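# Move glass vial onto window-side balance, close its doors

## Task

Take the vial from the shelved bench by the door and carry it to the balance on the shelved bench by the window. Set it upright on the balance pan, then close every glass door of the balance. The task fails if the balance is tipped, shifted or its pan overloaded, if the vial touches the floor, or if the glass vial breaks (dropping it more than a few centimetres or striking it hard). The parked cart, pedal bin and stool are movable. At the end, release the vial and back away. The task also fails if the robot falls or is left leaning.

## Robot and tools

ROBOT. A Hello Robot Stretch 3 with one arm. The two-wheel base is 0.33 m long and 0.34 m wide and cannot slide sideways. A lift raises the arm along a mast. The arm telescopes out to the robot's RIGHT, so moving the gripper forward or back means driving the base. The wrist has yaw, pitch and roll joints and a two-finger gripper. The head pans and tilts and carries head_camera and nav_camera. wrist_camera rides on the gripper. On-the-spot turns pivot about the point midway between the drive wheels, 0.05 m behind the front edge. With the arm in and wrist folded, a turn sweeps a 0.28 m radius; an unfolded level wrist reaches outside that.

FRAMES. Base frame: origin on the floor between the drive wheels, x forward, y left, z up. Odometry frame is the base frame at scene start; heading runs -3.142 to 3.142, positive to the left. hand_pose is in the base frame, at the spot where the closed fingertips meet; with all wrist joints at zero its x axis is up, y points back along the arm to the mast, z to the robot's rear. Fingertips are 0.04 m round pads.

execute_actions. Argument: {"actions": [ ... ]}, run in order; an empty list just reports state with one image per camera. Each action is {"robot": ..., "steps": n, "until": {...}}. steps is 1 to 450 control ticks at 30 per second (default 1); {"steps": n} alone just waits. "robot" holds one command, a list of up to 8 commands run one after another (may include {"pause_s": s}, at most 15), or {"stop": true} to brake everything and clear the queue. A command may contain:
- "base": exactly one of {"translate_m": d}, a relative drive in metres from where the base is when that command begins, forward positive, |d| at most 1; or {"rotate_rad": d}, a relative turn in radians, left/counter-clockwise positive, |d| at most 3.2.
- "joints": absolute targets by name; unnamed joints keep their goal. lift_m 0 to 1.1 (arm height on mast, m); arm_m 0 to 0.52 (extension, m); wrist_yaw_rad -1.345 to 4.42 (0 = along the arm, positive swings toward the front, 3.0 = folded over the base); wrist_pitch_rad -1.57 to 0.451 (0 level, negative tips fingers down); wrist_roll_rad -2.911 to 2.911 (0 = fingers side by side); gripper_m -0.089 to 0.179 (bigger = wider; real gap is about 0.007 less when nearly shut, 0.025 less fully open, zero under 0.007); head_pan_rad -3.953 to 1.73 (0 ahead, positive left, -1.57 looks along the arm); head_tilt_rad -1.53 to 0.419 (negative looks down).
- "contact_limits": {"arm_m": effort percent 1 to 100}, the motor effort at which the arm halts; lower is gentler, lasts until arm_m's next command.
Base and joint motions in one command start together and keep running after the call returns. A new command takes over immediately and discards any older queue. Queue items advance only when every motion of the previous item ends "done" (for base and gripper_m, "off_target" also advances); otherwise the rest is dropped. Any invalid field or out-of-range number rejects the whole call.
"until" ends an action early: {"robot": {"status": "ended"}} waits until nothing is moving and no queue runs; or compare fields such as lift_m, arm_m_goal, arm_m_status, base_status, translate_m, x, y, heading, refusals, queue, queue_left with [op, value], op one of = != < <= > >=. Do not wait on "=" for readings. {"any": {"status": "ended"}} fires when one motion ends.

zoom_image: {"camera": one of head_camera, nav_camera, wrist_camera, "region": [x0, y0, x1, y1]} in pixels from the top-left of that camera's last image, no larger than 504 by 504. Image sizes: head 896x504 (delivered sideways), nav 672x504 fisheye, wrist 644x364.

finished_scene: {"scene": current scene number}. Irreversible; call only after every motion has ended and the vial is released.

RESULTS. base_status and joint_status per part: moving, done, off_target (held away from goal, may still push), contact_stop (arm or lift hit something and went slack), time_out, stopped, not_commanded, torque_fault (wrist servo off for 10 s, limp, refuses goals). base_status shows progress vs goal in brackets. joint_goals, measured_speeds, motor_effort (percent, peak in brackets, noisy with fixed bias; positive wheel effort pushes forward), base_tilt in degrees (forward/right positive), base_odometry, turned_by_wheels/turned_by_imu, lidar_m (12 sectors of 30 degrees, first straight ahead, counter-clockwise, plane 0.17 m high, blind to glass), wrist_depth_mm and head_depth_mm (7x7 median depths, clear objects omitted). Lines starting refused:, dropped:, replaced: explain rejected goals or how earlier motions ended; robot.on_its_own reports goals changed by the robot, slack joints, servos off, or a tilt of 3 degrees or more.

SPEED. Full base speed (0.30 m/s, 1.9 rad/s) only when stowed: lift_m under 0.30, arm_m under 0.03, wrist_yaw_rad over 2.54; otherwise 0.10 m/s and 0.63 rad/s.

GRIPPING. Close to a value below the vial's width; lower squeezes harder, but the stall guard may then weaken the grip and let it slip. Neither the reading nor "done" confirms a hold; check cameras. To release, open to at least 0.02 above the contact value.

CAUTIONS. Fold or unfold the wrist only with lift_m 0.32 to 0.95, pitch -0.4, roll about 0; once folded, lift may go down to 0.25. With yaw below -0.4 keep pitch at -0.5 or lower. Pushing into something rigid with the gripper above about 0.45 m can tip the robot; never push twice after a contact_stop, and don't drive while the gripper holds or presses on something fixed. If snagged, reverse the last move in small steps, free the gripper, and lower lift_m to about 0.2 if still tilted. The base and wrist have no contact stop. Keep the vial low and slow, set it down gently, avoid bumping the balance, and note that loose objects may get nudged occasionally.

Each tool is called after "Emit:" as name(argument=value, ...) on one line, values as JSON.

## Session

Emit:
execute_actions(actions=[])

Scene clock: 0.00 s.
robot.base_odometry: x=+0.000 y=+0.000 heading=+0.000 (m, m, rad; robot's odometry frame)
robot.turned_by_wheels: +0.000 (rad since the last result)
robot.turned_by_imu: +0.000 (rad since the last result)
robot.base_tilt: forward=+0.9 right=+0.7 (deg)
robot.lidar_m: 2.20 1.92 1.65 1.43 1.52 1.64 1.52 1.42 2.17 1.28 1.28 1.49
robot.head_depth_mm: 1693 2462 2977 2976 2977 2904 2272 / 1708 2500 2884 2881 2875 2861 2147 / 1711 2514 2798 2759 2749 2752 2215 / 1670 2531 2724 2728 2668 2653 2189 / 1616 2575 2624 2628 2564 2614 2173 / 1563 2535 2528 2512 2485 2502 2161 / 1634 2435 2466 2441 2422 2417 2135
robot.base_status: not_commanded
robot.joint_positions: lift_m=+0.414 arm_m=-0.002 wrist_yaw_rad=+3.100 wrist_pitch_rad=-0.426 wrist_roll_rad=-0.008 gripper_m=+0.037 head_pan_rad=-0.019 head_tilt_rad=+0.003
robot.joint_goals: lift_m=+0.414 arm_m=-0.002 wrist_yaw_rad=+3.100 wrist_pitch_rad=-0.426 wrist_roll_rad=-0.008 gripper_m=+0.037 head_pan_rad=-0.019 head_tilt_rad=+0.003
robot.joint_status: lift_m=not_commanded arm_m=not_commanded wrist_yaw_rad=not_commanded wrist_pitch_rad=not_commanded wrist_roll_rad=not_commanded gripper_m=not_commanded head_pan_rad=not_commanded head_tilt_rad=not_commanded
robot.measured_speeds: translate_m=+0.000 rotate_rad=+0.000 lift_m=+0.000 arm_m=+0.000 wrist_yaw_rad=+0.000 wrist_pitch_rad=+0.000 wrist_roll_rad=+0.000 head_pan_rad=+0.000 head_tilt_rad=+0.000
robot: refusals=0 queue=idle queue_left=0
robot.motor_effort: left_wheel=+0 right_wheel=+0 lift_m=+32 arm_m=+1 wrist_yaw_rad=+0 wrist_pitch_rad=+4 wrist_roll_rad=+0 gripper_m=+1 head_pan_rad=-1 head_tilt_rad=+1 (%)
robot.hand_pose: x=-0.0120 y=+0.0802 z=+0.4248 quat_wxyz=(+0.164, +0.691, +0.136, +0.691) (m; robot's base frame)
robot.wrist_depth_mm: - - - - - - - / - - - - - - - / - - - - - - - / 868 886 900 906 922 923 947 / 718 722 - 749 743 765 774 / 596 611 607 636 602 634 645 / 527 531 - 555 539 545 550
pictures: head_camera (sideways: a quarter turn clockwise sets it upright), nav_camera (sideways: a quarter turn counterclockwise sets it upright), wrist_camera
camera_calibration (this result's frames):
head_camera: T_world_to_cam=[[0.0299147, -0.0388386, -0.998798, 1.31504], [0.0139977, 0.999163, -0.0384335, 0.0496772], [0.999454, -0.0128312, 0.0304333, -0.087813], [0, 0, 0, 1]] pos_world=[0.0477306, 0.000312057, 1.31804]
nav_camera: T_world_to_cam=[[0.0181341, 0.045461, 0.998802, -1.25716], [0.0384394, -0.998259, 0.0447384, -0.00947208], [0.999096, 0.037582, -0.01985, -0.031215], [0, 0, 0, 1]] pos_world=[0.0543483, 0.0488694, 1.25546]
wrist_camera: T_world_to_cam=[[0.997307, -0.0536101, 0.0500518, -0.0157268], [0.00860792, -0.592159, -0.805775, 0.414052], [0.0728363, 0.804036, -0.590103, 0.353674], [0, 0, 0, 1]] pos_world=[-0.01364, -0.0400246, 0.543124]
Images, in order (width x height): head_camera 896x504, nav_camera 672x504, wrist_camera 644x364.

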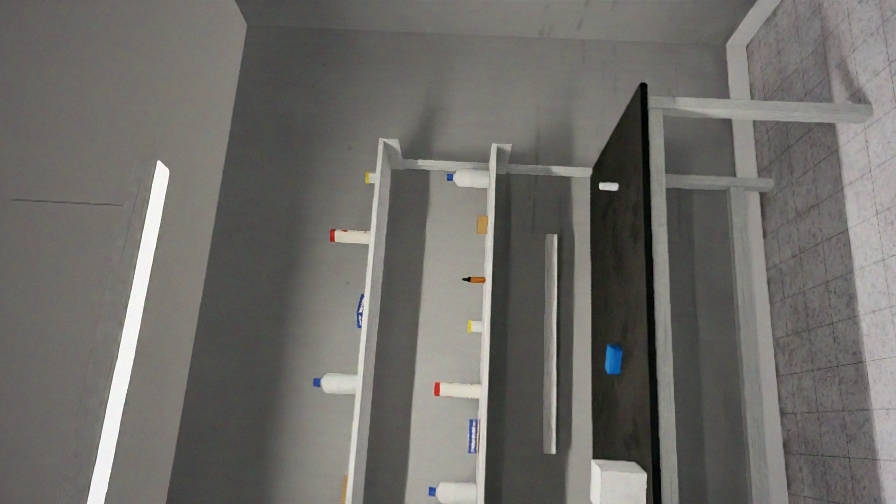

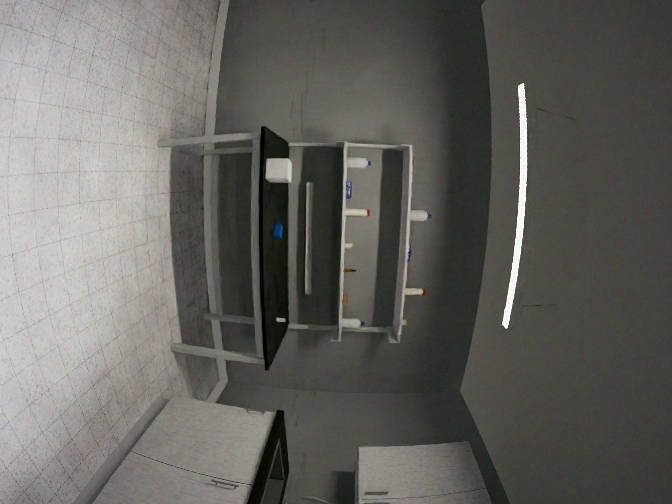

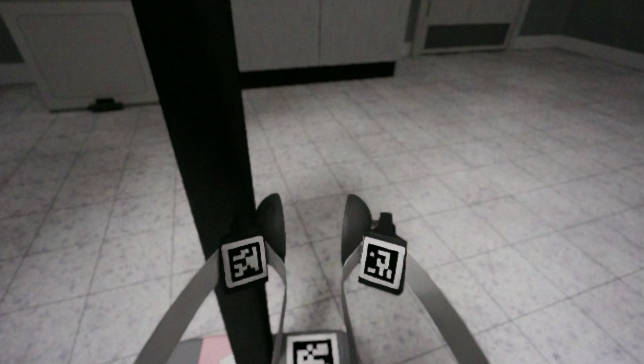

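Emit:
zoom_image(camera="head_camera", region=[560, 80, 700, 260])

Region (560, 80, 700, 260) of head_camera's 896x504 image, scaled by 2.800, with more detail than that image has.

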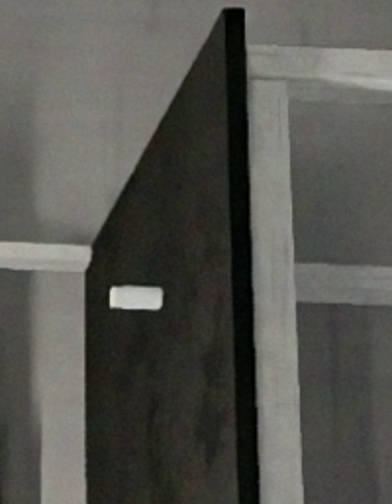

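Emit:
execute_actions(actions=[{"robot": {"joints": {"lift_m": 0.28, "arm_m": 0.0, "wrist_pitch_rad": -0.4, "head_pan_rad": -1.3, "head_tilt_rad": -0.4}}, "steps": 120, "until": {"robot": {"status": "ended"}}}])

Emit:
execute_actions(actions=[{"robot": {"joints": {"head_pan_rad": -2.9, "head_tilt_rad": -0.3}}, "steps": 120, "until": {"robot": {"status": "ended"}}}])

Scene clock: 16.87 s.
robot.base_odometry: x=+0.000 y=+0.000 heading=+0.000 (m, m, rad; robot's odometry frame)
robot.turned_by_wheels: +0.000 (rad since the last result)
robot.turned_by_imu: +0.000 (rad since the last result)
robot.base_tilt: forward=+1.1 right=+0.4 (deg)
robot.lidar_m: 2.20 1.93 1.65 1.43 1.53 1.64 1.51 1.42 2.17 1.28 1.28 1.49
robot.head_depth_mm: 1568 1684 1808 1964 2091 1778 1410 / 1325 1679 1815 1958 2094 1757 1397 / 1303 1450 1489 1329 1440 1619 1391 / 1317 1711 1481 1336 1441 1556 1378 / 1311 1710 1655 1342 1443 1561 1368 / 1311 1707 1803 1329 1457 1582 1365 / 1322 1718 1582 1342 1457 1563 1351
robot.base_status: not_commanded
robot.joint_positions: lift_m=+0.280 arm_m=+0.000 wrist_yaw_rad=+3.100 wrist_pitch_rad=-0.420 wrist_roll_rad=-0.008 gripper_m=+0.037 head_pan_rad=-1.293 head_tilt_rad=-0.395
robot.joint_goals: lift_m=+0.280 arm_m=+0.000 wrist_yaw_rad=+3.100 wrist_pitch_rad=-0.400 wrist_roll_rad=-0.008 gripper_m=+0.037 head_pan_rad=-1.300 head_tilt_rad=-0.400
robot.joint_status: lift_m=done arm_m=done wrist_yaw_rad=not_commanded wrist_pitch_rad=done wrist_roll_rad=not_commanded gripper_m=not_commanded head_pan_rad=done head_tilt_rad=done
robot.measured_speeds: translate_m=+0.000 rotate_rad=+0.000 lift_m=+0.000 arm_m=+0.000 wrist_yaw_rad=+0.000 wrist_pitch_rad=+0.000 wrist_roll_rad=+0.000 head_pan_rad=+0.000 head_tilt_rad=+0.000
robot: refusals=0 queue=done queue_left=0
robot.motor_effort: left_wheel=+0(0) right_wheel=+0(0) lift_m=+23(30) arm_m=+6(8) wrist_yaw_rad=+0(0) wrist_pitch_rad=+6(6) wrist_roll_rad=+0(0) gripper_m=-1(0) head_pan_rad=-3(42) head_tilt_rad=-1(18) (%)
robot.hand_pose: x=-0.0119 y=+0.0794 z=+0.2926 quat_wxyz=(+0.161, +0.691, +0.134, +0.691) (m; robot's base frame)
robot.wrist_depth_mm: - - - - - - - / - - - - - - - / 829 861 879 894 908 921 933 / 660 661 692 687 693 712 716 / 537 552 - 566 575 578 586 / 464 498 - - 474 484 489 / - - - - 414 418 419
pictures: head_camera (sideways: a quarter turn clockwise sets it upright), nav_camera (sideways: a quarter turn counterclockwise sets it upright), wrist_camera
camera_calibration (this result's frames):
head_camera: T_world_to_cam=[[-0.135261, 0.334585, -0.932608, 1.22937], [0.955508, 0.293063, -0.0334422, 0.0374169], [0.262123, -0.895638, -0.359339, 0.424039], [0, 0, 0, 1]] pos_world=[0.0193835, -0.0425104, 1.30015]
nav_camera: T_world_to_cam=[[0.154632, -0.37499, 0.914041, -1.14715], [-0.939746, -0.341348, 0.018941, 0.0300968], [0.304904, -0.861895, -0.405179, 0.474564], [0, 0, 0, 1]] pos_world=[0.060973, -0.0108705, 1.24025]
wrist_camera: T_world_to_cam=[[0.997294, -0.0539087, 0.0499773, -0.00913161], [0.00881455, -0.58726, -0.80935, 0.307718], [0.0729807, 0.807601, -0.585196, 0.274493], [0, 0, 0, 1]] pos_world=[-0.0136382, -0.0414631, 0.41014]
Images, in order (width x height): head_camera 896x504, nav_camera 672x504, wrist_camera 644x364.

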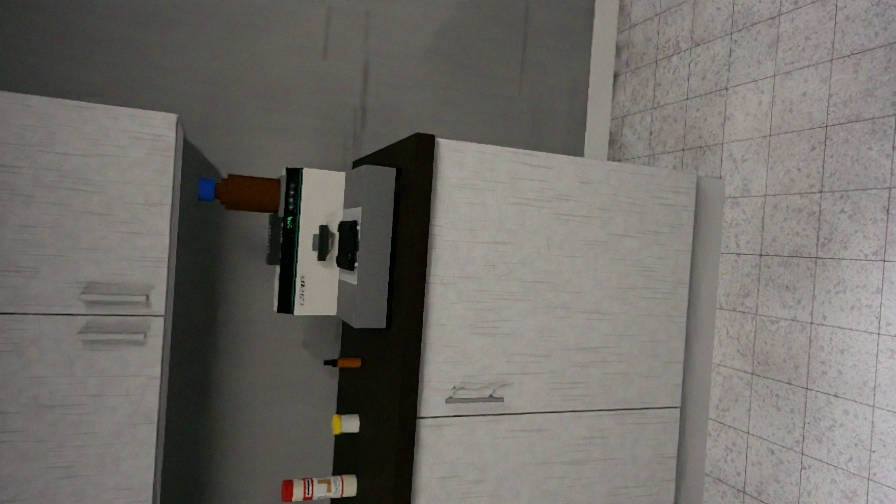

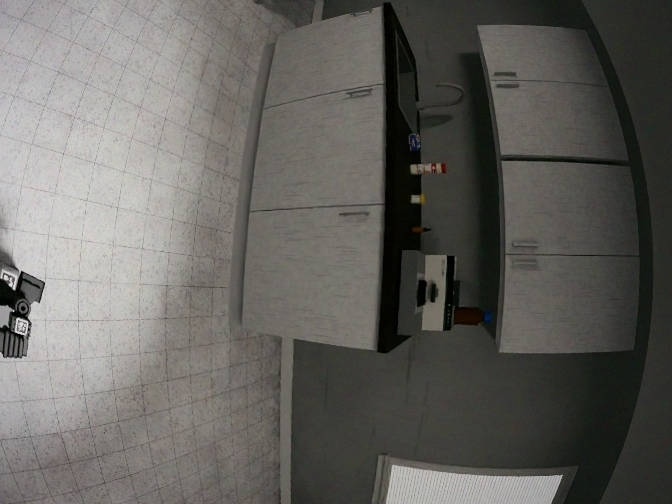

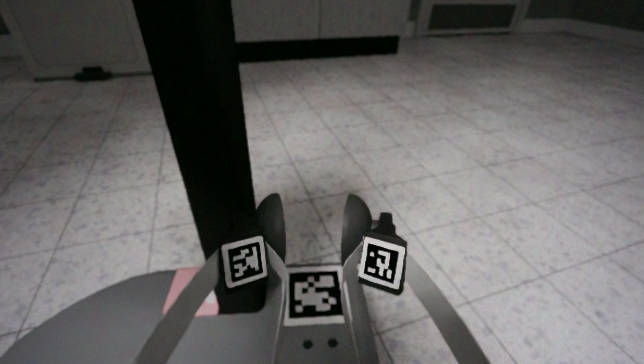

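Scene clock: 18.23 s.
robot.base_odometry: x=+0.000 y=+0.000 heading=+0.000 (m, m, rad; robot's odometry frame)
robot.turned_by_wheels: +0.000 (rad since the last result)
robot.turned_by_imu: +0.000 (rad since the last result)
robot.base_tilt: forward=+1.0 right=+0.3 (deg)
robot.lidar_m: 2.20 1.93 1.65 1.43 1.53 1.64 1.52 1.42 2.18 1.28 1.28 1.49
robot.head_depth_mm: 1785 1906 2016 1637 2272 1960 1511 / 1778 1873 2002 1591 2272 1878 1507 / 1761 1896 2003 1563 2218 1917 1488 / 1785 1901 2000 1706 2267 1904 1492 / 1784 1880 2017 1634 2249 1881 1458 / 1802 1872 1618 1394 2241 1871 1467 / 1795 1908 2013 2128 2217 1715 1456
robot.base_status: not_commanded
robot.joint_positions: lift_m=+0.280 arm_m=+0.000 wrist_yaw_rad=+3.100 wrist_pitch_rad=-0.420 wrist_roll_rad=-0.008 gripper_m=+0.037 head_pan_rad=-2.893 head_tilt_rad=-0.310
robot.joint_goals: lift_m=+0.280 arm_m=+0.000 wrist_yaw_rad=+3.100 wrist_pitch_rad=-0.400 wrist_roll_rad=-0.008 gripper_m=+0.037 head_pan_rad=-2.900 head_tilt_rad=-0.300
robot.joint_status: lift_m=done arm_m=done wrist_yaw_rad=not_commanded wrist_pitch_rad=done wrist_roll_rad=not_commanded gripper_m=not_commanded head_pan_rad=done head_tilt_rad=done
robot.measured_speeds: translate_m=+0.000 rotate_rad=+0.000 lift_m=+0.000 arm_m=+0.000 wrist_yaw_rad=+0.000 wrist_pitch_rad=+0.000 wrist_roll_rad=+0.000 head_pan_rad=+0.000 head_tilt_rad=+0.000
robot: refusals=0 queue=done queue_left=0
robot.motor_effort: left_wheel=+0(0) right_wheel=+0(0) lift_m=+23(23) arm_m=+6(6) wrist_yaw_rad=+1(0) wrist_pitch_rad=+6(6) wrist_roll_rad=+0(1) gripper_m=+0(1) head_pan_rad=-3(45) head_tilt_rad=+5(9) (%)
robot.hand_pose: x=-0.0119 y=+0.0794 z=+0.2926 quat_wxyz=(+0.161, +0.691, +0.134, +0.691) (m; robot's base frame)
robot.wrist_depth_mm: - - - - - - - / - - - - - - - / 859 865 883 902 914 953 947 / 662 661 682 708 704 712 721 / 544 549 - 565 580 576 584 / 465 493 - - 467 484 491 / - - - - 412 420 422
pictures: head_camera (sideways: a quarter turn clockwise sets it upright), nav_camera (sideways: a quarter turn counterclockwise sets it upright), wrist_camera
camera_calibration (this result's frames):
head_camera: T_world_to_cam=[[0.260559, 0.105682, -0.959656, 1.26228], [0.262289, -0.964355, -0.0349843, 0.043657], [-0.929147, -0.242592, -0.278991, 0.326736], [0, 0, 0, 1]] pos_world=[-0.0367627, -0.0120352, 1.30404]
nav_camera: T_world_to_cam=[[-0.302882, -0.124216, 0.944898, -1.18463], [-0.312027, 0.949748, 0.0248353, 0.0185917], [-0.900501, -0.287312, -0.32642, 0.379422], [0, 0, 0, 1]] pos_world=[-0.0113319, -0.0557952, 1.24274]
wrist_camera: T_world_to_cam=[[0.997294, -0.053909, 0.0499771, -0.00913158], [0.0088142, -0.58726, -0.80935, 0.307718], [0.0729808, 0.807601, -0.585196, 0.274493], [0, 0, 0, 1]] pos_world=[-0.0136381, -0.0414631, 0.41014]
Images, in order (width x height): head_camera 896x504, nav_camera 672x504, wrist_camera 644x364.

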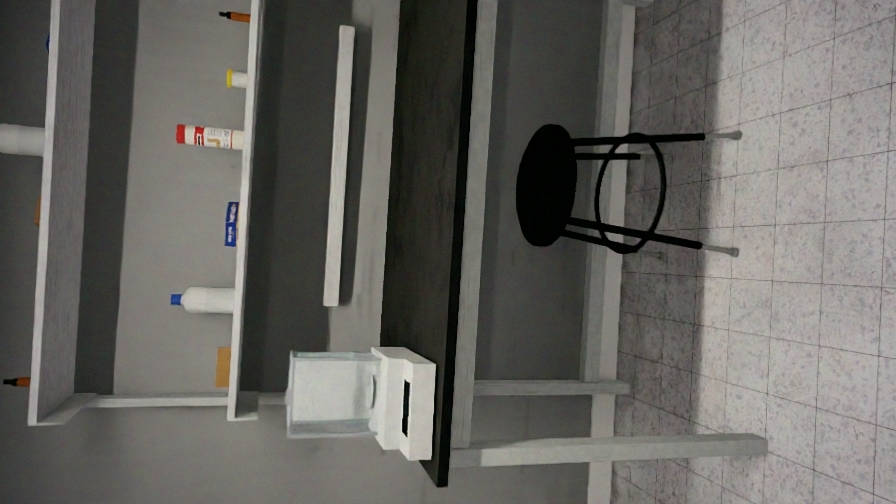

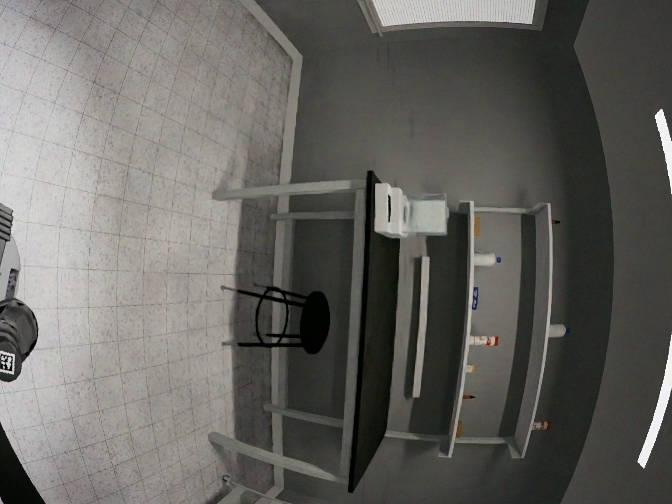

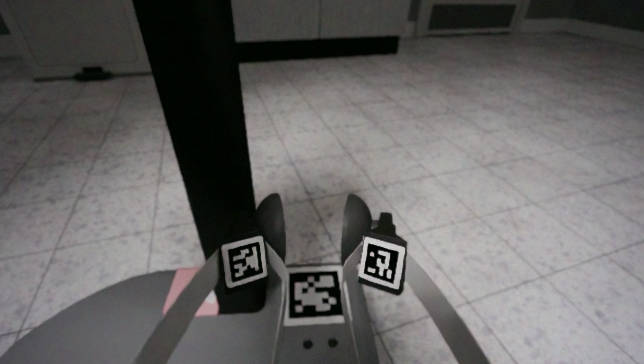

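Emit:
zoom_image(camera="head_camera", region=[270, 330, 460, 490])

Region (270, 330, 460, 490) of head_camera's 896x504 image, scaled by 2.653, with more detail than that image has; it fills the top 424 rows of this view, and the rest is white.

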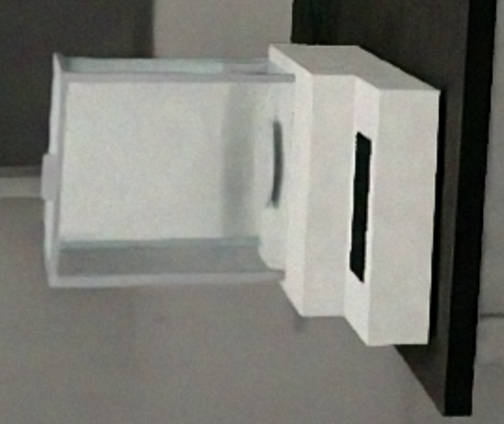

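Emit:
execute_actions(actions=[{"robot": [{"base": {"rotate_rad": -0.255}, "joints": {"head_pan_rad": -1.57, "head_tilt_rad": -0.7, "gripper_m": 0.12}}, {"base": {"translate_m": 1.0}}, {"base": {"translate_m": 0.82}}, {"base": {"rotate_rad": 2.11}}, {"joints": {"lift_m": 0.8, "wrist_yaw_rad": 1.7}}, {"joints": {"wrist_yaw_rad": 0.0}}], "steps": 450, "until": {"robot": {"status": "ended"}}}, {"steps": 450, "until": {"robot": {"status": "ended"}}}])

Scene clock: 55.97 s.
robot.base_odometry: x=+1.761 y=-0.459 heading=+1.855 (m, m, rad; robot's odometry frame)
robot.turned_by_wheels: +1.855 (rad since the last result)
robot.turned_by_imu: +1.863 (rad since the last result)
robot.base_tilt: forward=+1.1 right=+0.6 (deg)
robot.lidar_m: 2.41 2.43 3.45 1.38 0.54 0.41 0.40 1.05 0.35 0.94 0.99 1.22
robot.head_depth_mm: 653 942 1103 1222 687 568 - / 667 977 1067 862 681 565 - / 837 983 1079 852 675 560 - / 667 968 1081 841 669 - - / 846 963 1073 833 664 545 1111 / 888 968 1075 822 659 547 1126 / 897 973 1085 814 653 544 1114
robot.base_status: done (rotate_rad +2.1098 of +2.1100)
robot.joint_positions: lift_m=+0.800 arm_m=+0.000 wrist_yaw_rad=+0.003 wrist_pitch_rad=-0.419 wrist_roll_rad=-0.008 gripper_m=+0.120 head_pan_rad=-1.577 head_tilt_rad=-0.692
robot.joint_goals: lift_m=+0.800 arm_m=+0.000 wrist_yaw_rad=+0.000 wrist_pitch_rad=-0.400 wrist_roll_rad=-0.008 gripper_m=+0.120 head_pan_rad=-1.570 head_tilt_rad=-0.700
robot.joint_status: lift_m=done arm_m=done wrist_yaw_rad=done wrist_pitch_rad=done wrist_roll_rad=not_commanded gripper_m=done head_pan_rad=done head_tilt_rad=done
robot.measured_speeds: translate_m=+0.000 rotate_rad=+0.000 lift_m=+0.000 arm_m=+0.000 wrist_yaw_rad=+0.000 wrist_pitch_rad=+0.000 wrist_roll_rad=+0.000 head_pan_rad=+0.000 head_tilt_rad=+0.000
robot: refusals=0 queue=done queue_left=0
robot.motor_effort: left_wheel=-4(12) right_wheel=+3(9) lift_m=+40(42) arm_m=+5(6) wrist_yaw_rad=-2(0) wrist_pitch_rad=+5(6) wrist_roll_rad=+0(0) gripper_m=+0(80) head_pan_rad=+4(46) head_tilt_rad=-2(18) (%)
robot.hand_pose: x=-0.0209 y=-0.3689 z=+0.8122 quat_wxyz=(+0.695, +0.149, -0.688, -0.146) (m; robot's base frame)
robot.wrist_depth_mm: 723 721 717 742 708 732 729 / 483 499 520 535 549 813 795 / 351 357 363 349 376 384 878 / 274 277 279 284 291 294 957 / 225 229 230 230 235 238 242 / 190 183 193 195 194 200 201 / - 165 167 169 170 171 173
pictures: head_camera (sideways: a quarter turn clockwise sets it upright), nav_camera (sideways: a quarter turn counterclockwise sets it upright), wrist_camera
camera_calibration (this result's frames):
head_camera: T_world_to_cam=[[-0.03464, 0.616348, -0.786712, 1.03848], [0.999398, 0.0226838, -0.0262334, 0.0277525], [0.00167667, -0.787147, -0.616763, 0.760575], [0, 0, 0, 1]] pos_world=[0.00696206, -0.0420124, 1.28681]
nav_camera: T_world_to_cam=[[0.0419646, -0.653192, 0.756029, -0.940419], [-0.997751, -0.0669833, -0.00249034, 0.0583552], [0.052268, -0.754224, -0.654534, 0.800531], [0, 0, 0, 1]] pos_world=[0.0558461, -0.00658572, 1.2351]
wrist_camera: T_world_to_cam=[[-0.998705, 0.00954612, 0.0499647, -0.0685882], [-0.0349221, 0.585528, -0.8099, 0.897203], [-0.0369871, -0.810596, -0.584436, 0.341412], [0, 0, 0, 1]] pos_world=[-0.0245394, -0.247935, 0.929605]
Images, in order (width x height): head_camera 896x504, nav_camera 672x504, wrist_camera 644x364.

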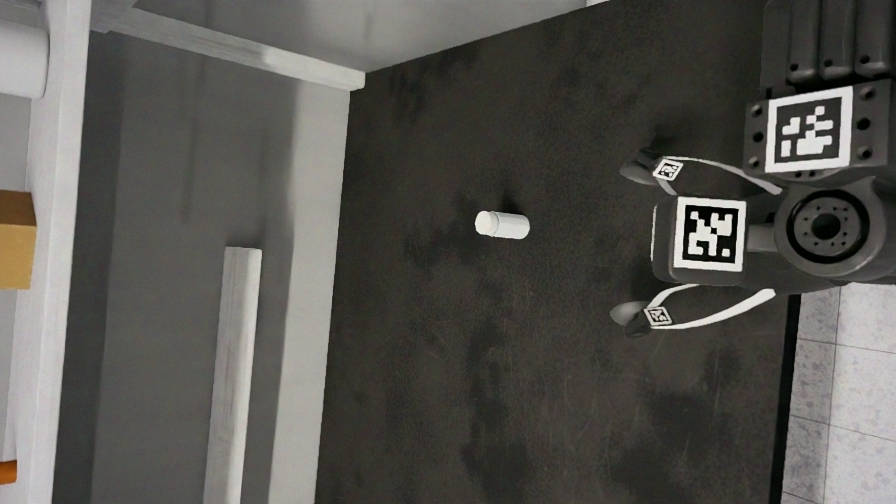

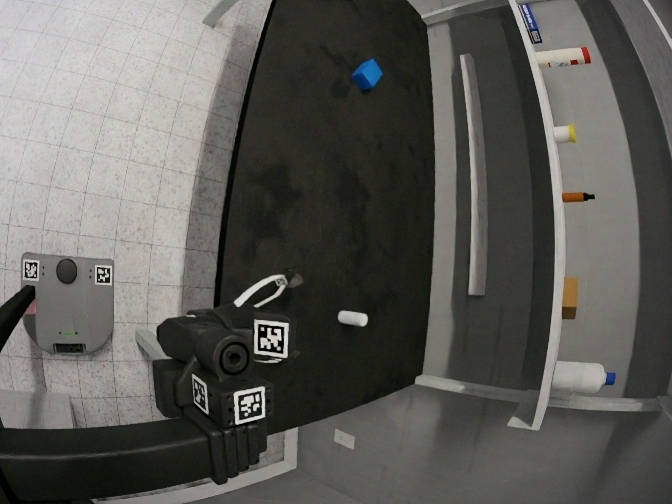

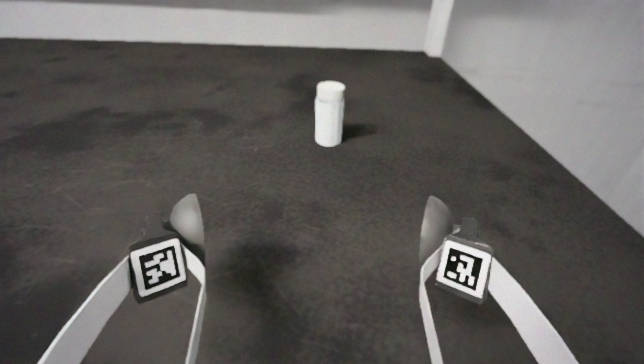

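Emit:
execute_actions(actions=[{"robot": {"base": {"translate_m": -0.015}, "joints": {"arm_m": 0.11}}, "steps": 150, "until": {"robot": {"status": "ended"}}}])

Scene clock: 66.77 s.
robot.base_odometry: x=+1.765 y=-0.473 heading=+1.855 (m, m, rad; robot's odometry frame)
robot.turned_by_wheels: +0.000 (rad since the last result)
robot.turned_by_imu: +0.000 (rad since the last result)
robot.base_tilt: forward=+0.8 right=+0.5 (deg)
robot.lidar_m: 2.43 2.44 3.44 1.32 0.52 0.39 0.38 1.04 0.34 0.94 0.99 1.24
robot.head_depth_mm: 685 935 1100 1250 740 - - / 662 975 1065 860 724 - 677 / 837 980 1078 852 739 - 1121 / 672 977 1083 842 713 - 1111 / 849 963 1070 832 661 551 1111 / 890 967 1072 825 658 546 1124 / 897 977 1085 817 653 544 1114
robot.base_status: done (translate_m -0.0150 of -0.0150)
robot.joint_positions: lift_m=+0.800 arm_m=+0.110 wrist_yaw_rad=+0.002 wrist_pitch_rad=-0.419 wrist_roll_rad=-0.008 gripper_m=+0.120 head_pan_rad=-1.577 head_tilt_rad=-0.692
robot.joint_goals: lift_m=+0.800 arm_m=+0.110 wrist_yaw_rad=+0.000 wrist_pitch_rad=-0.400 wrist_roll_rad=-0.008 gripper_m=+0.120 head_pan_rad=-1.570 head_tilt_rad=-0.700
robot.joint_status: lift_m=done arm_m=done wrist_yaw_rad=done wrist_pitch_rad=done wrist_roll_rad=not_commanded gripper_m=done head_pan_rad=done head_tilt_rad=done
robot.measured_speeds: translate_m=+0.000 rotate_rad=+0.000 lift_m=+0.000 arm_m=+0.000 wrist_yaw_rad=+0.000 wrist_pitch_rad=+0.000 wrist_roll_rad=+0.000 head_pan_rad=+0.000 head_tilt_rad=+0.000
robot: refusals=0 queue=done queue_left=0
robot.motor_effort: left_wheel=-3(8) right_wheel=+3(3) lift_m=+40(40) arm_m=+6(6) wrist_yaw_rad=-1(2) wrist_pitch_rad=+5(5) wrist_roll_rad=+1(0) gripper_m=+1(0) head_pan_rad=+4(4) head_tilt_rad=-3(3) (%)
robot.hand_pose: x=-0.0211 y=-0.4789 z=+0.8122 quat_wxyz=(+0.695, +0.148, -0.688, -0.146) (m; robot's base frame)
robot.wrist_depth_mm: 622 632 618 628 640 626 641 / 492 493 517 531 545 689 711 / 352 356 367 371 375 410 777 / 272 277 282 264 290 294 839 / 225 232 229 233 233 240 240 / 190 184 193 197 195 199 202 / - 164 166 167 170 170 173
pictures: head_camera (sideways: a quarter turn clockwise sets it upright), nav_camera (sideways: a quarter turn counterclockwise sets it upright), wrist_camera
camera_calibration (this result's frames):
head_camera: T_world_to_cam=[[-0.03464, 0.616348, -0.786712, 1.03848], [0.999398, 0.0226838, -0.0262334, 0.0277525], [0.00167667, -0.787147, -0.616763, 0.760575], [0, 0, 0, 1]] pos_world=[0.00696206, -0.0420124, 1.28681]
nav_camera: T_world_to_cam=[[0.0419646, -0.653192, 0.756029, -0.940419], [-0.997751, -0.0669833, -0.00249034, 0.0583552], [0.052268, -0.754224, -0.654534, 0.800531], [0, 0, 0, 1]] pos_world=[0.0558461, -0.00658571, 1.2351]
wrist_camera: T_world_to_cam=[[-0.998695, 0.0105521, 0.0499646, -0.0672824], [-0.0343322, 0.585563, -0.8099, 0.961597], [-0.0378035, -0.810559, -0.584436, 0.252289], [0, 0, 0, 1]] pos_world=[-0.0246435, -0.357871, 0.929606]
Images, in order (width x height): head_camera 896x504, nav_camera 672x504, wrist_camera 644x364.

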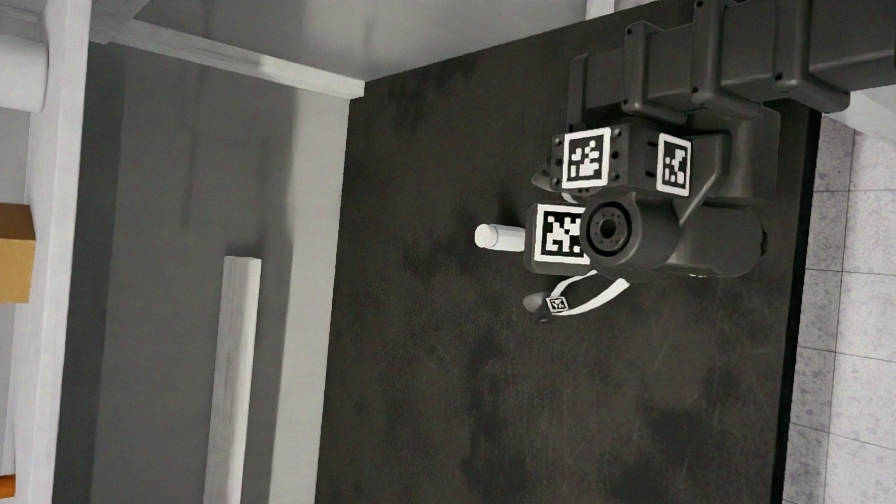

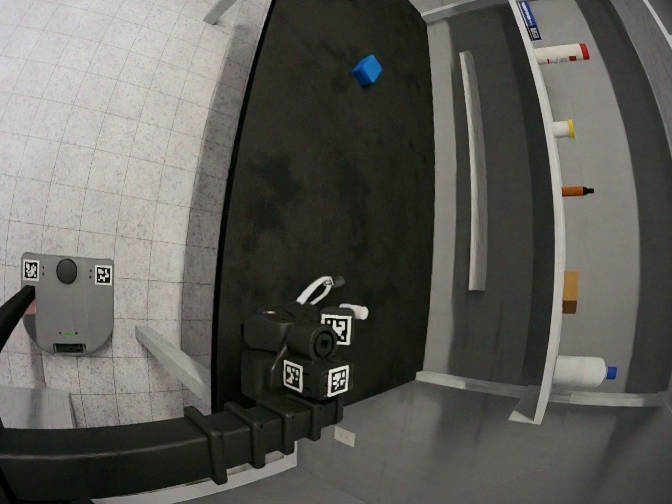

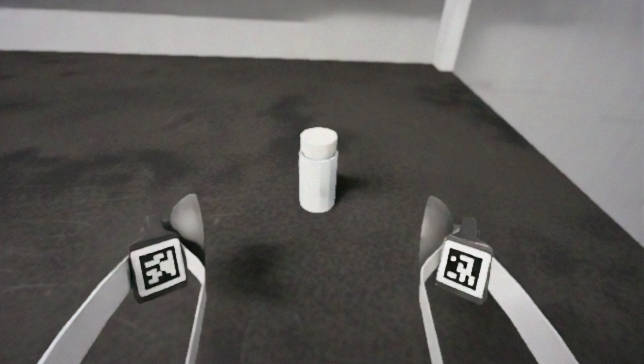

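Emit:
execute_actions(actions=[{"robot": [{"joints": {"arm_m": 0.172}}, {"joints": {"gripper_m": 0.06}}], "steps": 150, "until": {"robot": {"status": "ended"}}}])

Scene clock: 71.33 s.
robot.base_odometry: x=+1.765 y=-0.473 heading=+1.855 (m, m, rad; robot's odometry frame)
robot.turned_by_wheels: +0.000 (rad since the last result)
robot.turned_by_imu: +0.000 (rad since the last result)
robot.base_tilt: forward=+1.0 right=+0.6 (deg)
robot.lidar_m: 2.43 2.45 3.45 1.32 0.52 0.39 0.38 1.04 0.34 0.94 0.99 1.24
robot.head_depth_mm: 686 934 1106 1251 753 - - / 665 979 1061 880 - 537 678 / 838 982 1079 885 - 546 1100 / 671 971 1083 875 - 543 1116 / 844 965 1072 831 663 550 1111 / 886 964 1081 825 658 547 1126 / 897 974 1085 817 652 543 1121
robot.base_status: done (translate_m -0.0150 of -0.0150)
robot.joint_positions: lift_m=+0.800 arm_m=+0.172 wrist_yaw_rad=+0.002 wrist_pitch_rad=-0.419 wrist_roll_rad=-0.008 gripper_m=+0.060 head_pan_rad=-1.577 head_tilt_rad=-0.692
robot.joint_goals: lift_m=+0.800 arm_m=+0.172 wrist_yaw_rad=+0.000 wrist_pitch_rad=-0.400 wrist_roll_rad=-0.008 gripper_m=+0.060 head_pan_rad=-1.570 head_tilt_rad=-0.700
robot.joint_status: lift_m=done arm_m=done wrist_yaw_rad=done wrist_pitch_rad=done wrist_roll_rad=not_commanded gripper_m=done head_pan_rad=done head_tilt_rad=done
robot.measured_speeds: translate_m=+0.000 rotate_rad=+0.000 lift_m=+0.000 arm_m=+0.000 wrist_yaw_rad=+0.000 wrist_pitch_rad=+0.000 wrist_roll_rad=+0.000 head_pan_rad=+0.000 head_tilt_rad=+0.000
robot: refusals=0 queue=done queue_left=0
robot.motor_effort: left_wheel=-4(3) right_wheel=+3(3) lift_m=+40(40) arm_m=+6(6) wrist_yaw_rad=-1(1) wrist_pitch_rad=+6(6) wrist_roll_rad=+0(0) gripper_m=+0(85) head_pan_rad=+4(3) head_tilt_rad=-3(3) (%)
robot.hand_pose: x=-0.0211 y=-0.5409 z=+0.8122 quat_wxyz=(+0.695, +0.148, -0.688, -0.146) (m; robot's base frame)
robot.wrist_depth_mm: 575 579 580 576 581 568 565 / 484 503 514 529 529 651 632 / 351 353 361 369 377 405 708 / 273 277 282 284 289 294 755 / 223 225 236 216 245 237 239 / 189 191 188 195 190 200 200 / 164 165 167 168 170 171 173
pictures: head_camera (sideways: a quarter turn clockwise sets it upright), nav_camera (sideways: a quarter turn counterclockwise sets it upright), wrist_camera
camera_calibration (this result's frames):
head_camera: T_world_to_cam=[[-0.0346403, 0.616348, -0.786712, 1.03848], [0.999398, 0.0226841, -0.0262334, 0.0277525], [0.00167696, -0.787147, -0.616763, 0.760575], [0, 0, 0, 1]] pos_world=[0.00696208, -0.0420124, 1.28681]
nav_camera: T_world_to_cam=[[0.0419648, -0.653192, 0.756029, -0.940419], [-0.997751, -0.0669837, -0.00249034, 0.0583552], [0.0522683, -0.754224, -0.654534, 0.800531], [0, 0, 0, 1]] pos_world=[0.0558461, -0.00658569, 1.2351]
wrist_camera: T_world_to_cam=[[-0.998695, 0.0105833, 0.0499646, -0.0666182], [-0.0343139, 0.585564, -0.8099, 0.997907], [-0.0378289, -0.810557, -0.584436, 0.202028], [0, 0, 0, 1]] pos_world=[-0.0246467, -0.419877, 0.929606]
Images, in order (width x height): head_camera 896x504, nav_camera 672x504, wrist_camera 644x364.

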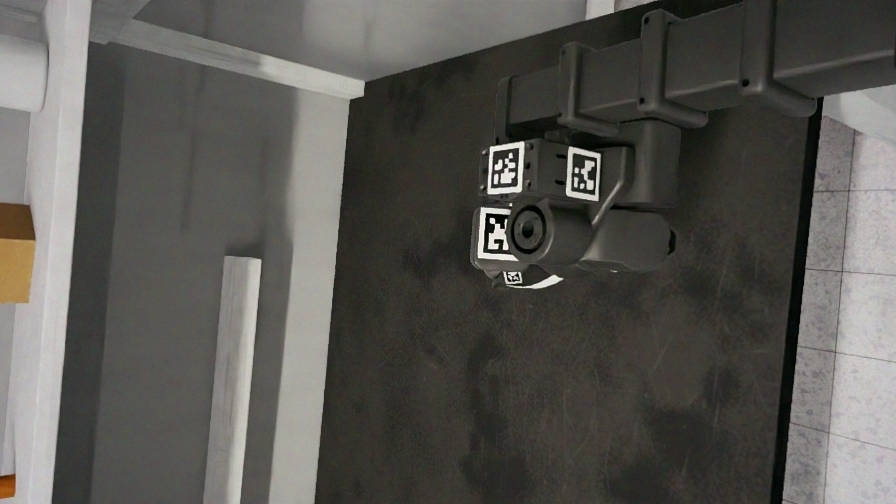

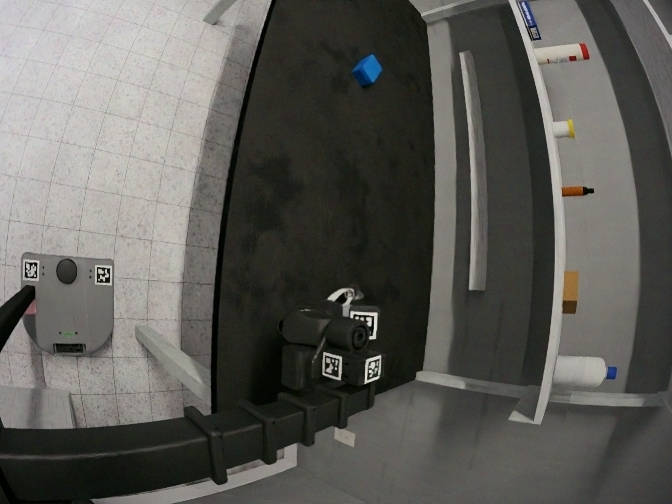

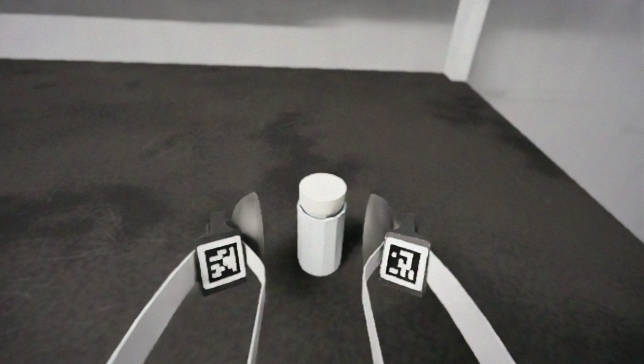

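Emit:
execute_actions(actions=[{"robot": [{"base": {"translate_m": -0.004}}, {"joints": {"gripper_m": -0.02}}, {"pause_s": 0.3}, {"joints": {"lift_m": 0.83}}], "steps": 200, "until": {"robot": {"status": "ended"}}}])

Scene clock: 76.17 s.
robot.base_odometry: x=+1.767 y=-0.477 heading=+1.855 (m, m, rad; robot's odometry frame)
robot.turned_by_wheels: +0.000 (rad since the last result)
robot.turned_by_imu: +0.000 (rad since the last result)
robot.base_tilt: forward=+1.2 right=+0.6 (deg)
robot.lidar_m: 2.43 2.45 3.26 1.31 0.52 0.39 0.38 1.04 0.34 0.94 0.99 1.24
robot.head_depth_mm: 681 940 1094 1254 1434 - - / 659 976 1056 912 - 552 628 / 838 980 1076 921 - 557 1107 / 669 974 1076 905 - 555 1120 / 847 960 1068 834 663 551 1105 / 891 967 1078 825 658 547 1123 / 891 973 1084 814 652 545 1119
robot.base_status: done (translate_m -0.0040 of -0.0040)
robot.joint_positions: lift_m=+0.830 arm_m=+0.172 wrist_yaw_rad=+0.002 wrist_pitch_rad=-0.418 wrist_roll_rad=-0.008 gripper_m=-0.020 head_pan_rad=-1.577 head_tilt_rad=-0.692
robot.joint_goals: lift_m=+0.830 arm_m=+0.172 wrist_yaw_rad=+0.000 wrist_pitch_rad=-0.400 wrist_roll_rad=-0.008 gripper_m=-0.020 head_pan_rad=-1.570 head_tilt_rad=-0.700
robot.joint_status: lift_m=done arm_m=done wrist_yaw_rad=done wrist_pitch_rad=done wrist_roll_rad=not_commanded gripper_m=done head_pan_rad=done head_tilt_rad=done
robot.measured_speeds: translate_m=+0.000 rotate_rad=+0.000 lift_m=+0.000 arm_m=+0.000 wrist_yaw_rad=+0.000 wrist_pitch_rad=+0.000 wrist_roll_rad=+0.000 head_pan_rad=+0.000 head_tilt_rad=+0.000
robot: refusals=0 queue=done queue_left=0
robot.motor_effort: left_wheel=-3(8) right_wheel=+3(4) lift_m=+40(41) arm_m=+6(6) wrist_yaw_rad=-1(1) wrist_pitch_rad=+5(6) wrist_roll_rad=+0(1) gripper_m=-11(86) head_pan_rad=+3(4) head_tilt_rad=-3(2) (%)
robot.hand_pose: x=-0.0211 y=-0.5410 z=+0.8424 quat_wxyz=(+0.695, +0.148, -0.688, -0.146) (m; robot's base frame)
robot.wrist_depth_mm: 572 566 574 571 568 590 572 / 586 603 618 616 595 626 652 / 407 418 422 434 447 693 706 / 323 325 330 335 342 345 775 / 261 265 270 - 276 279 841 / 224 224 224 222 232 237 234 / 192 195 195 198 200 201 203
pictures: head_camera (sideways: a quarter turn clockwise sets it upright), nav_camera (sideways: a quarter turn counterclockwise sets it upright), wrist_camera
camera_calibration (this result's frames):
head_camera: T_world_to_cam=[[-0.03464, 0.616348, -0.786712, 1.03848], [0.999398, 0.0226838, -0.0262334, 0.0277525], [0.00167667, -0.787147, -0.616763, 0.760575], [0, 0, 0, 1]] pos_world=[0.00696206, -0.0420124, 1.28681]
nav_camera: T_world_to_cam=[[0.0419646, -0.653192, 0.756029, -0.940419], [-0.997751, -0.0669833, -0.00249034, 0.0583552], [0.052268, -0.754224, -0.654534, 0.800531], [0, 0, 0, 1]] pos_world=[0.0558461, -0.00658572, 1.2351]
wrist_camera: T_world_to_cam=[[-0.998695, 0.0106225, 0.0499544, -0.0680946], [-0.0343138, 0.584898, -0.810381, 1.02246], [-0.0378265, -0.811037, -0.58377, 0.21876], [0, 0, 0, 1]] pos_world=[-0.0246465, -0.419887, 0.959685]
Images, in order (width x height): head_camera 896x504, nav_camera 672x504, wrist_camera 644x364.

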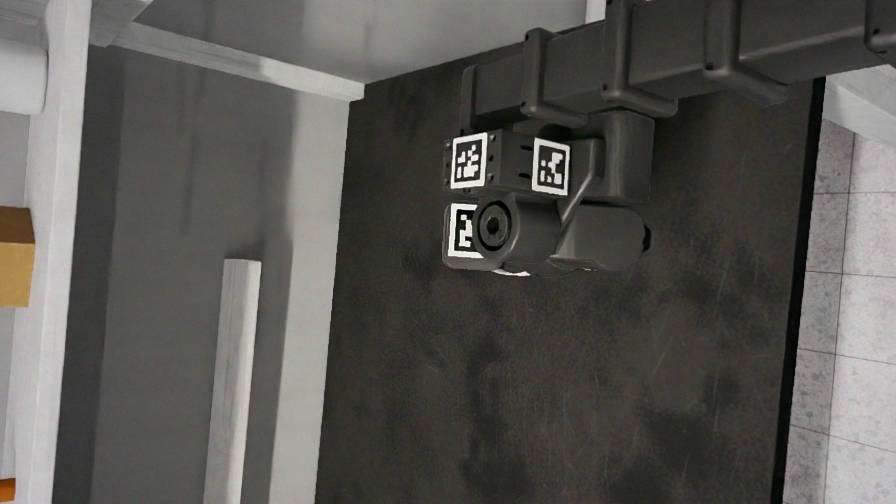

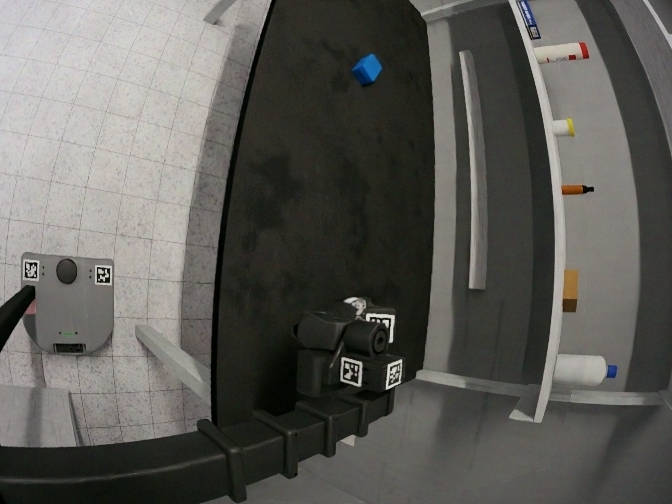

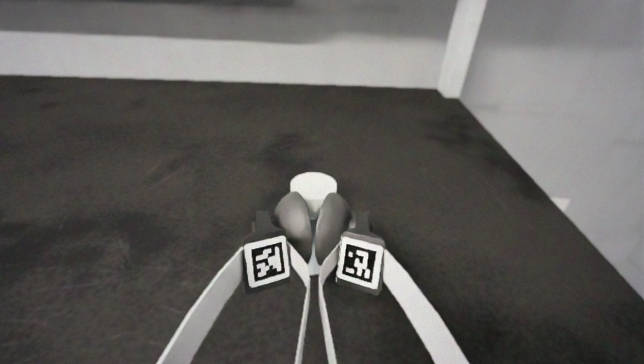

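Emit:
zoom_image(camera="wrist_camera", region=[220, 150, 410, 310])

Emit:
zoom_image(camera="nav_camera", region=[300, 270, 420, 370])

Region (220, 150, 410, 310) of wrist_camera's 644x364 image, scaled by 2.653; it fills the top 424 rows of this view, and the rest is white.

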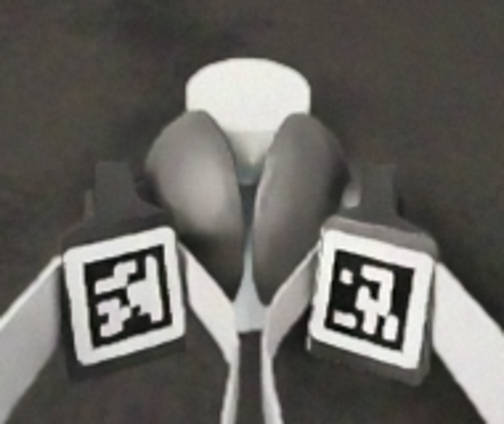

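Region (300, 270, 420, 370) of nav_camera's 672x504 image, scaled by 4.200, with more detail than that image has.

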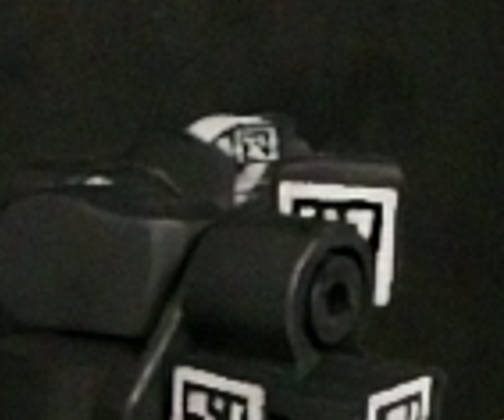

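Emit:
execute_actions(actions=[{"robot": [{"joints": {"lift_m": 0.801}}, {"joints": {"gripper_m": 0.065}}, {"joints": {"arm_m": 0.186}}], "steps": 200, "until": {"robot": {"status": "ended"}}}])

Scene clock: 83.83 s.
robot.base_odometry: x=+1.767 y=-0.477 heading=+1.855 (m, m, rad; robot's odometry frame)
robot.turned_by_wheels: +0.000 (rad since the last result)
robot.turned_by_imu: +0.000 (rad since the last result)
robot.base_tilt: forward=+1.2 right=+0.6 (deg)
robot.lidar_m: 2.43 2.45 3.26 1.32 0.52 0.39 0.38 1.03 0.34 0.94 0.99 1.24
robot.head_depth_mm: 680 939 1107 1245 1075 - - / 662 973 1061 891 - 549 672 / 838 981 1075 902 - 557 1103 / 671 971 1075 877 - 554 1117 / 845 961 1069 833 662 551 1107 / 891 970 1074 824 659 547 1122 / 894 971 1085 816 652 544 1125
robot.base_status: done (translate_m -0.0040 of -0.0040)
robot.joint_positions: lift_m=+0.801 arm_m=+0.186 wrist_yaw_rad=+0.002 wrist_pitch_rad=-0.418 wrist_roll_rad=-0.008 gripper_m=+0.065 head_pan_rad=-1.577 head_tilt_rad=-0.692
robot.joint_goals: lift_m=+0.801 arm_m=+0.186 wrist_yaw_rad=+0.000 wrist_pitch_rad=-0.400 wrist_roll_rad=-0.008 gripper_m=+0.065 head_pan_rad=-1.570 head_tilt_rad=-0.700
robot.joint_status: lift_m=done arm_m=done wrist_yaw_rad=done wrist_pitch_rad=done wrist_roll_rad=not_commanded gripper_m=done head_pan_rad=done head_tilt_rad=done
robot.measured_speeds: translate_m=+0.000 rotate_rad=+0.000 lift_m=+0.000 arm_m=+0.000 wrist_yaw_rad=+0.000 wrist_pitch_rad=+0.000 wrist_roll_rad=+0.000 head_pan_rad=+0.000 head_tilt_rad=+0.000
robot: refusals=0 queue=done queue_left=0
robot.motor_effort: left_wheel=-3(3) right_wheel=+3(3) lift_m=+23(40) arm_m=+6(7) wrist_yaw_rad=-1(1) wrist_pitch_rad=+5(5) wrist_roll_rad=+0(0) gripper_m=+1(79) head_pan_rad=+3(4) head_tilt_rad=-3(3) (%)
robot.hand_pose: x=-0.0211 y=-0.5550 z=+0.8140 quat_wxyz=(+0.695, +0.148, -0.688, -0.146) (m; robot's base frame)
robot.wrist_depth_mm: 569 576 561 561 563 561 576 / 488 502 512 539 538 612 615 / 352 361 369 373 381 414 708 / 274 279 287 289 294 295 765 / 225 227 238 171 245 239 242 / 192 193 190 187 192 201 201 / 165 167 167 171 171 173 174
pictures: head_camera (sideways: a quarter turn clockwise sets it upright), nav_camera (sideways: a quarter turn counterclockwise sets it upright), wrist_camera
camera_calibration (this result's frames):
head_camera: T_world_to_cam=[[-0.0346401, 0.616348, -0.786712, 1.03848], [0.999398, 0.0226839, -0.0262334, 0.0277525], [0.00167677, -0.787147, -0.616763, 0.760575], [0, 0, 0, 1]] pos_world=[0.00696207, -0.0420124, 1.28681]
nav_camera: T_world_to_cam=[[0.0419647, -0.653192, 0.756029, -0.940419], [-0.997751, -0.0669835, -0.00249034, 0.0583552], [0.0522681, -0.754224, -0.654534, 0.800531], [0, 0, 0, 1]] pos_world=[0.0558461, -0.00658571, 1.2351]
wrist_camera: T_world_to_cam=[[-0.998695, 0.0106237, 0.0499545, -0.0665283], [-0.0343131, 0.584898, -0.810381, 1.00765], [-0.0378276, -0.811037, -0.58377, 0.190845], [0, 0, 0, 1]] pos_world=[-0.0246466, -0.433885, 0.931315]
Images, in order (width x height): head_camera 896x504, nav_camera 672x504, wrist_camera 644x364.

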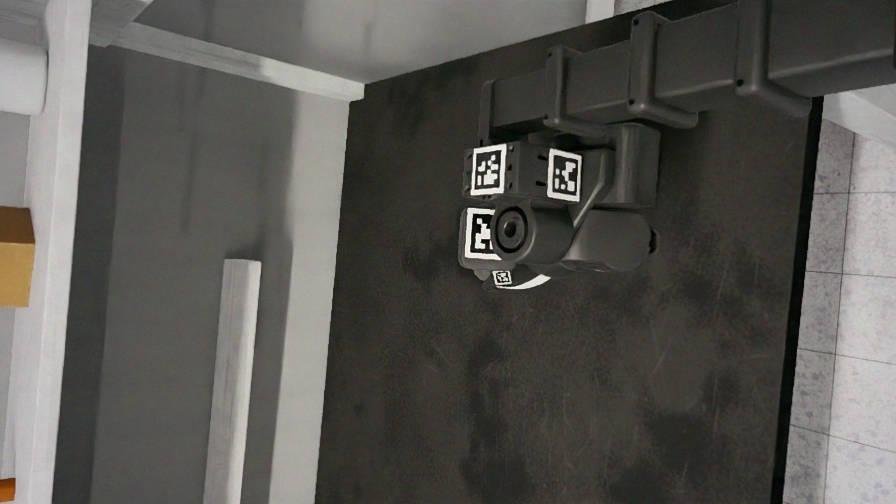

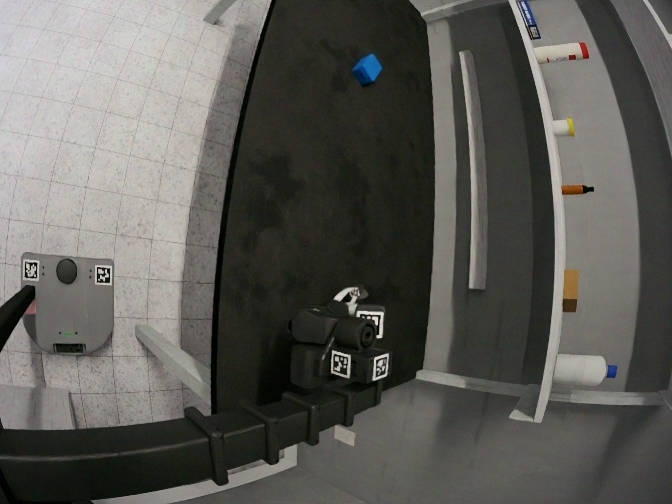

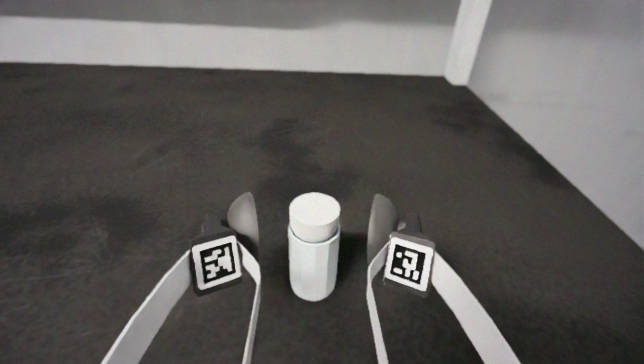

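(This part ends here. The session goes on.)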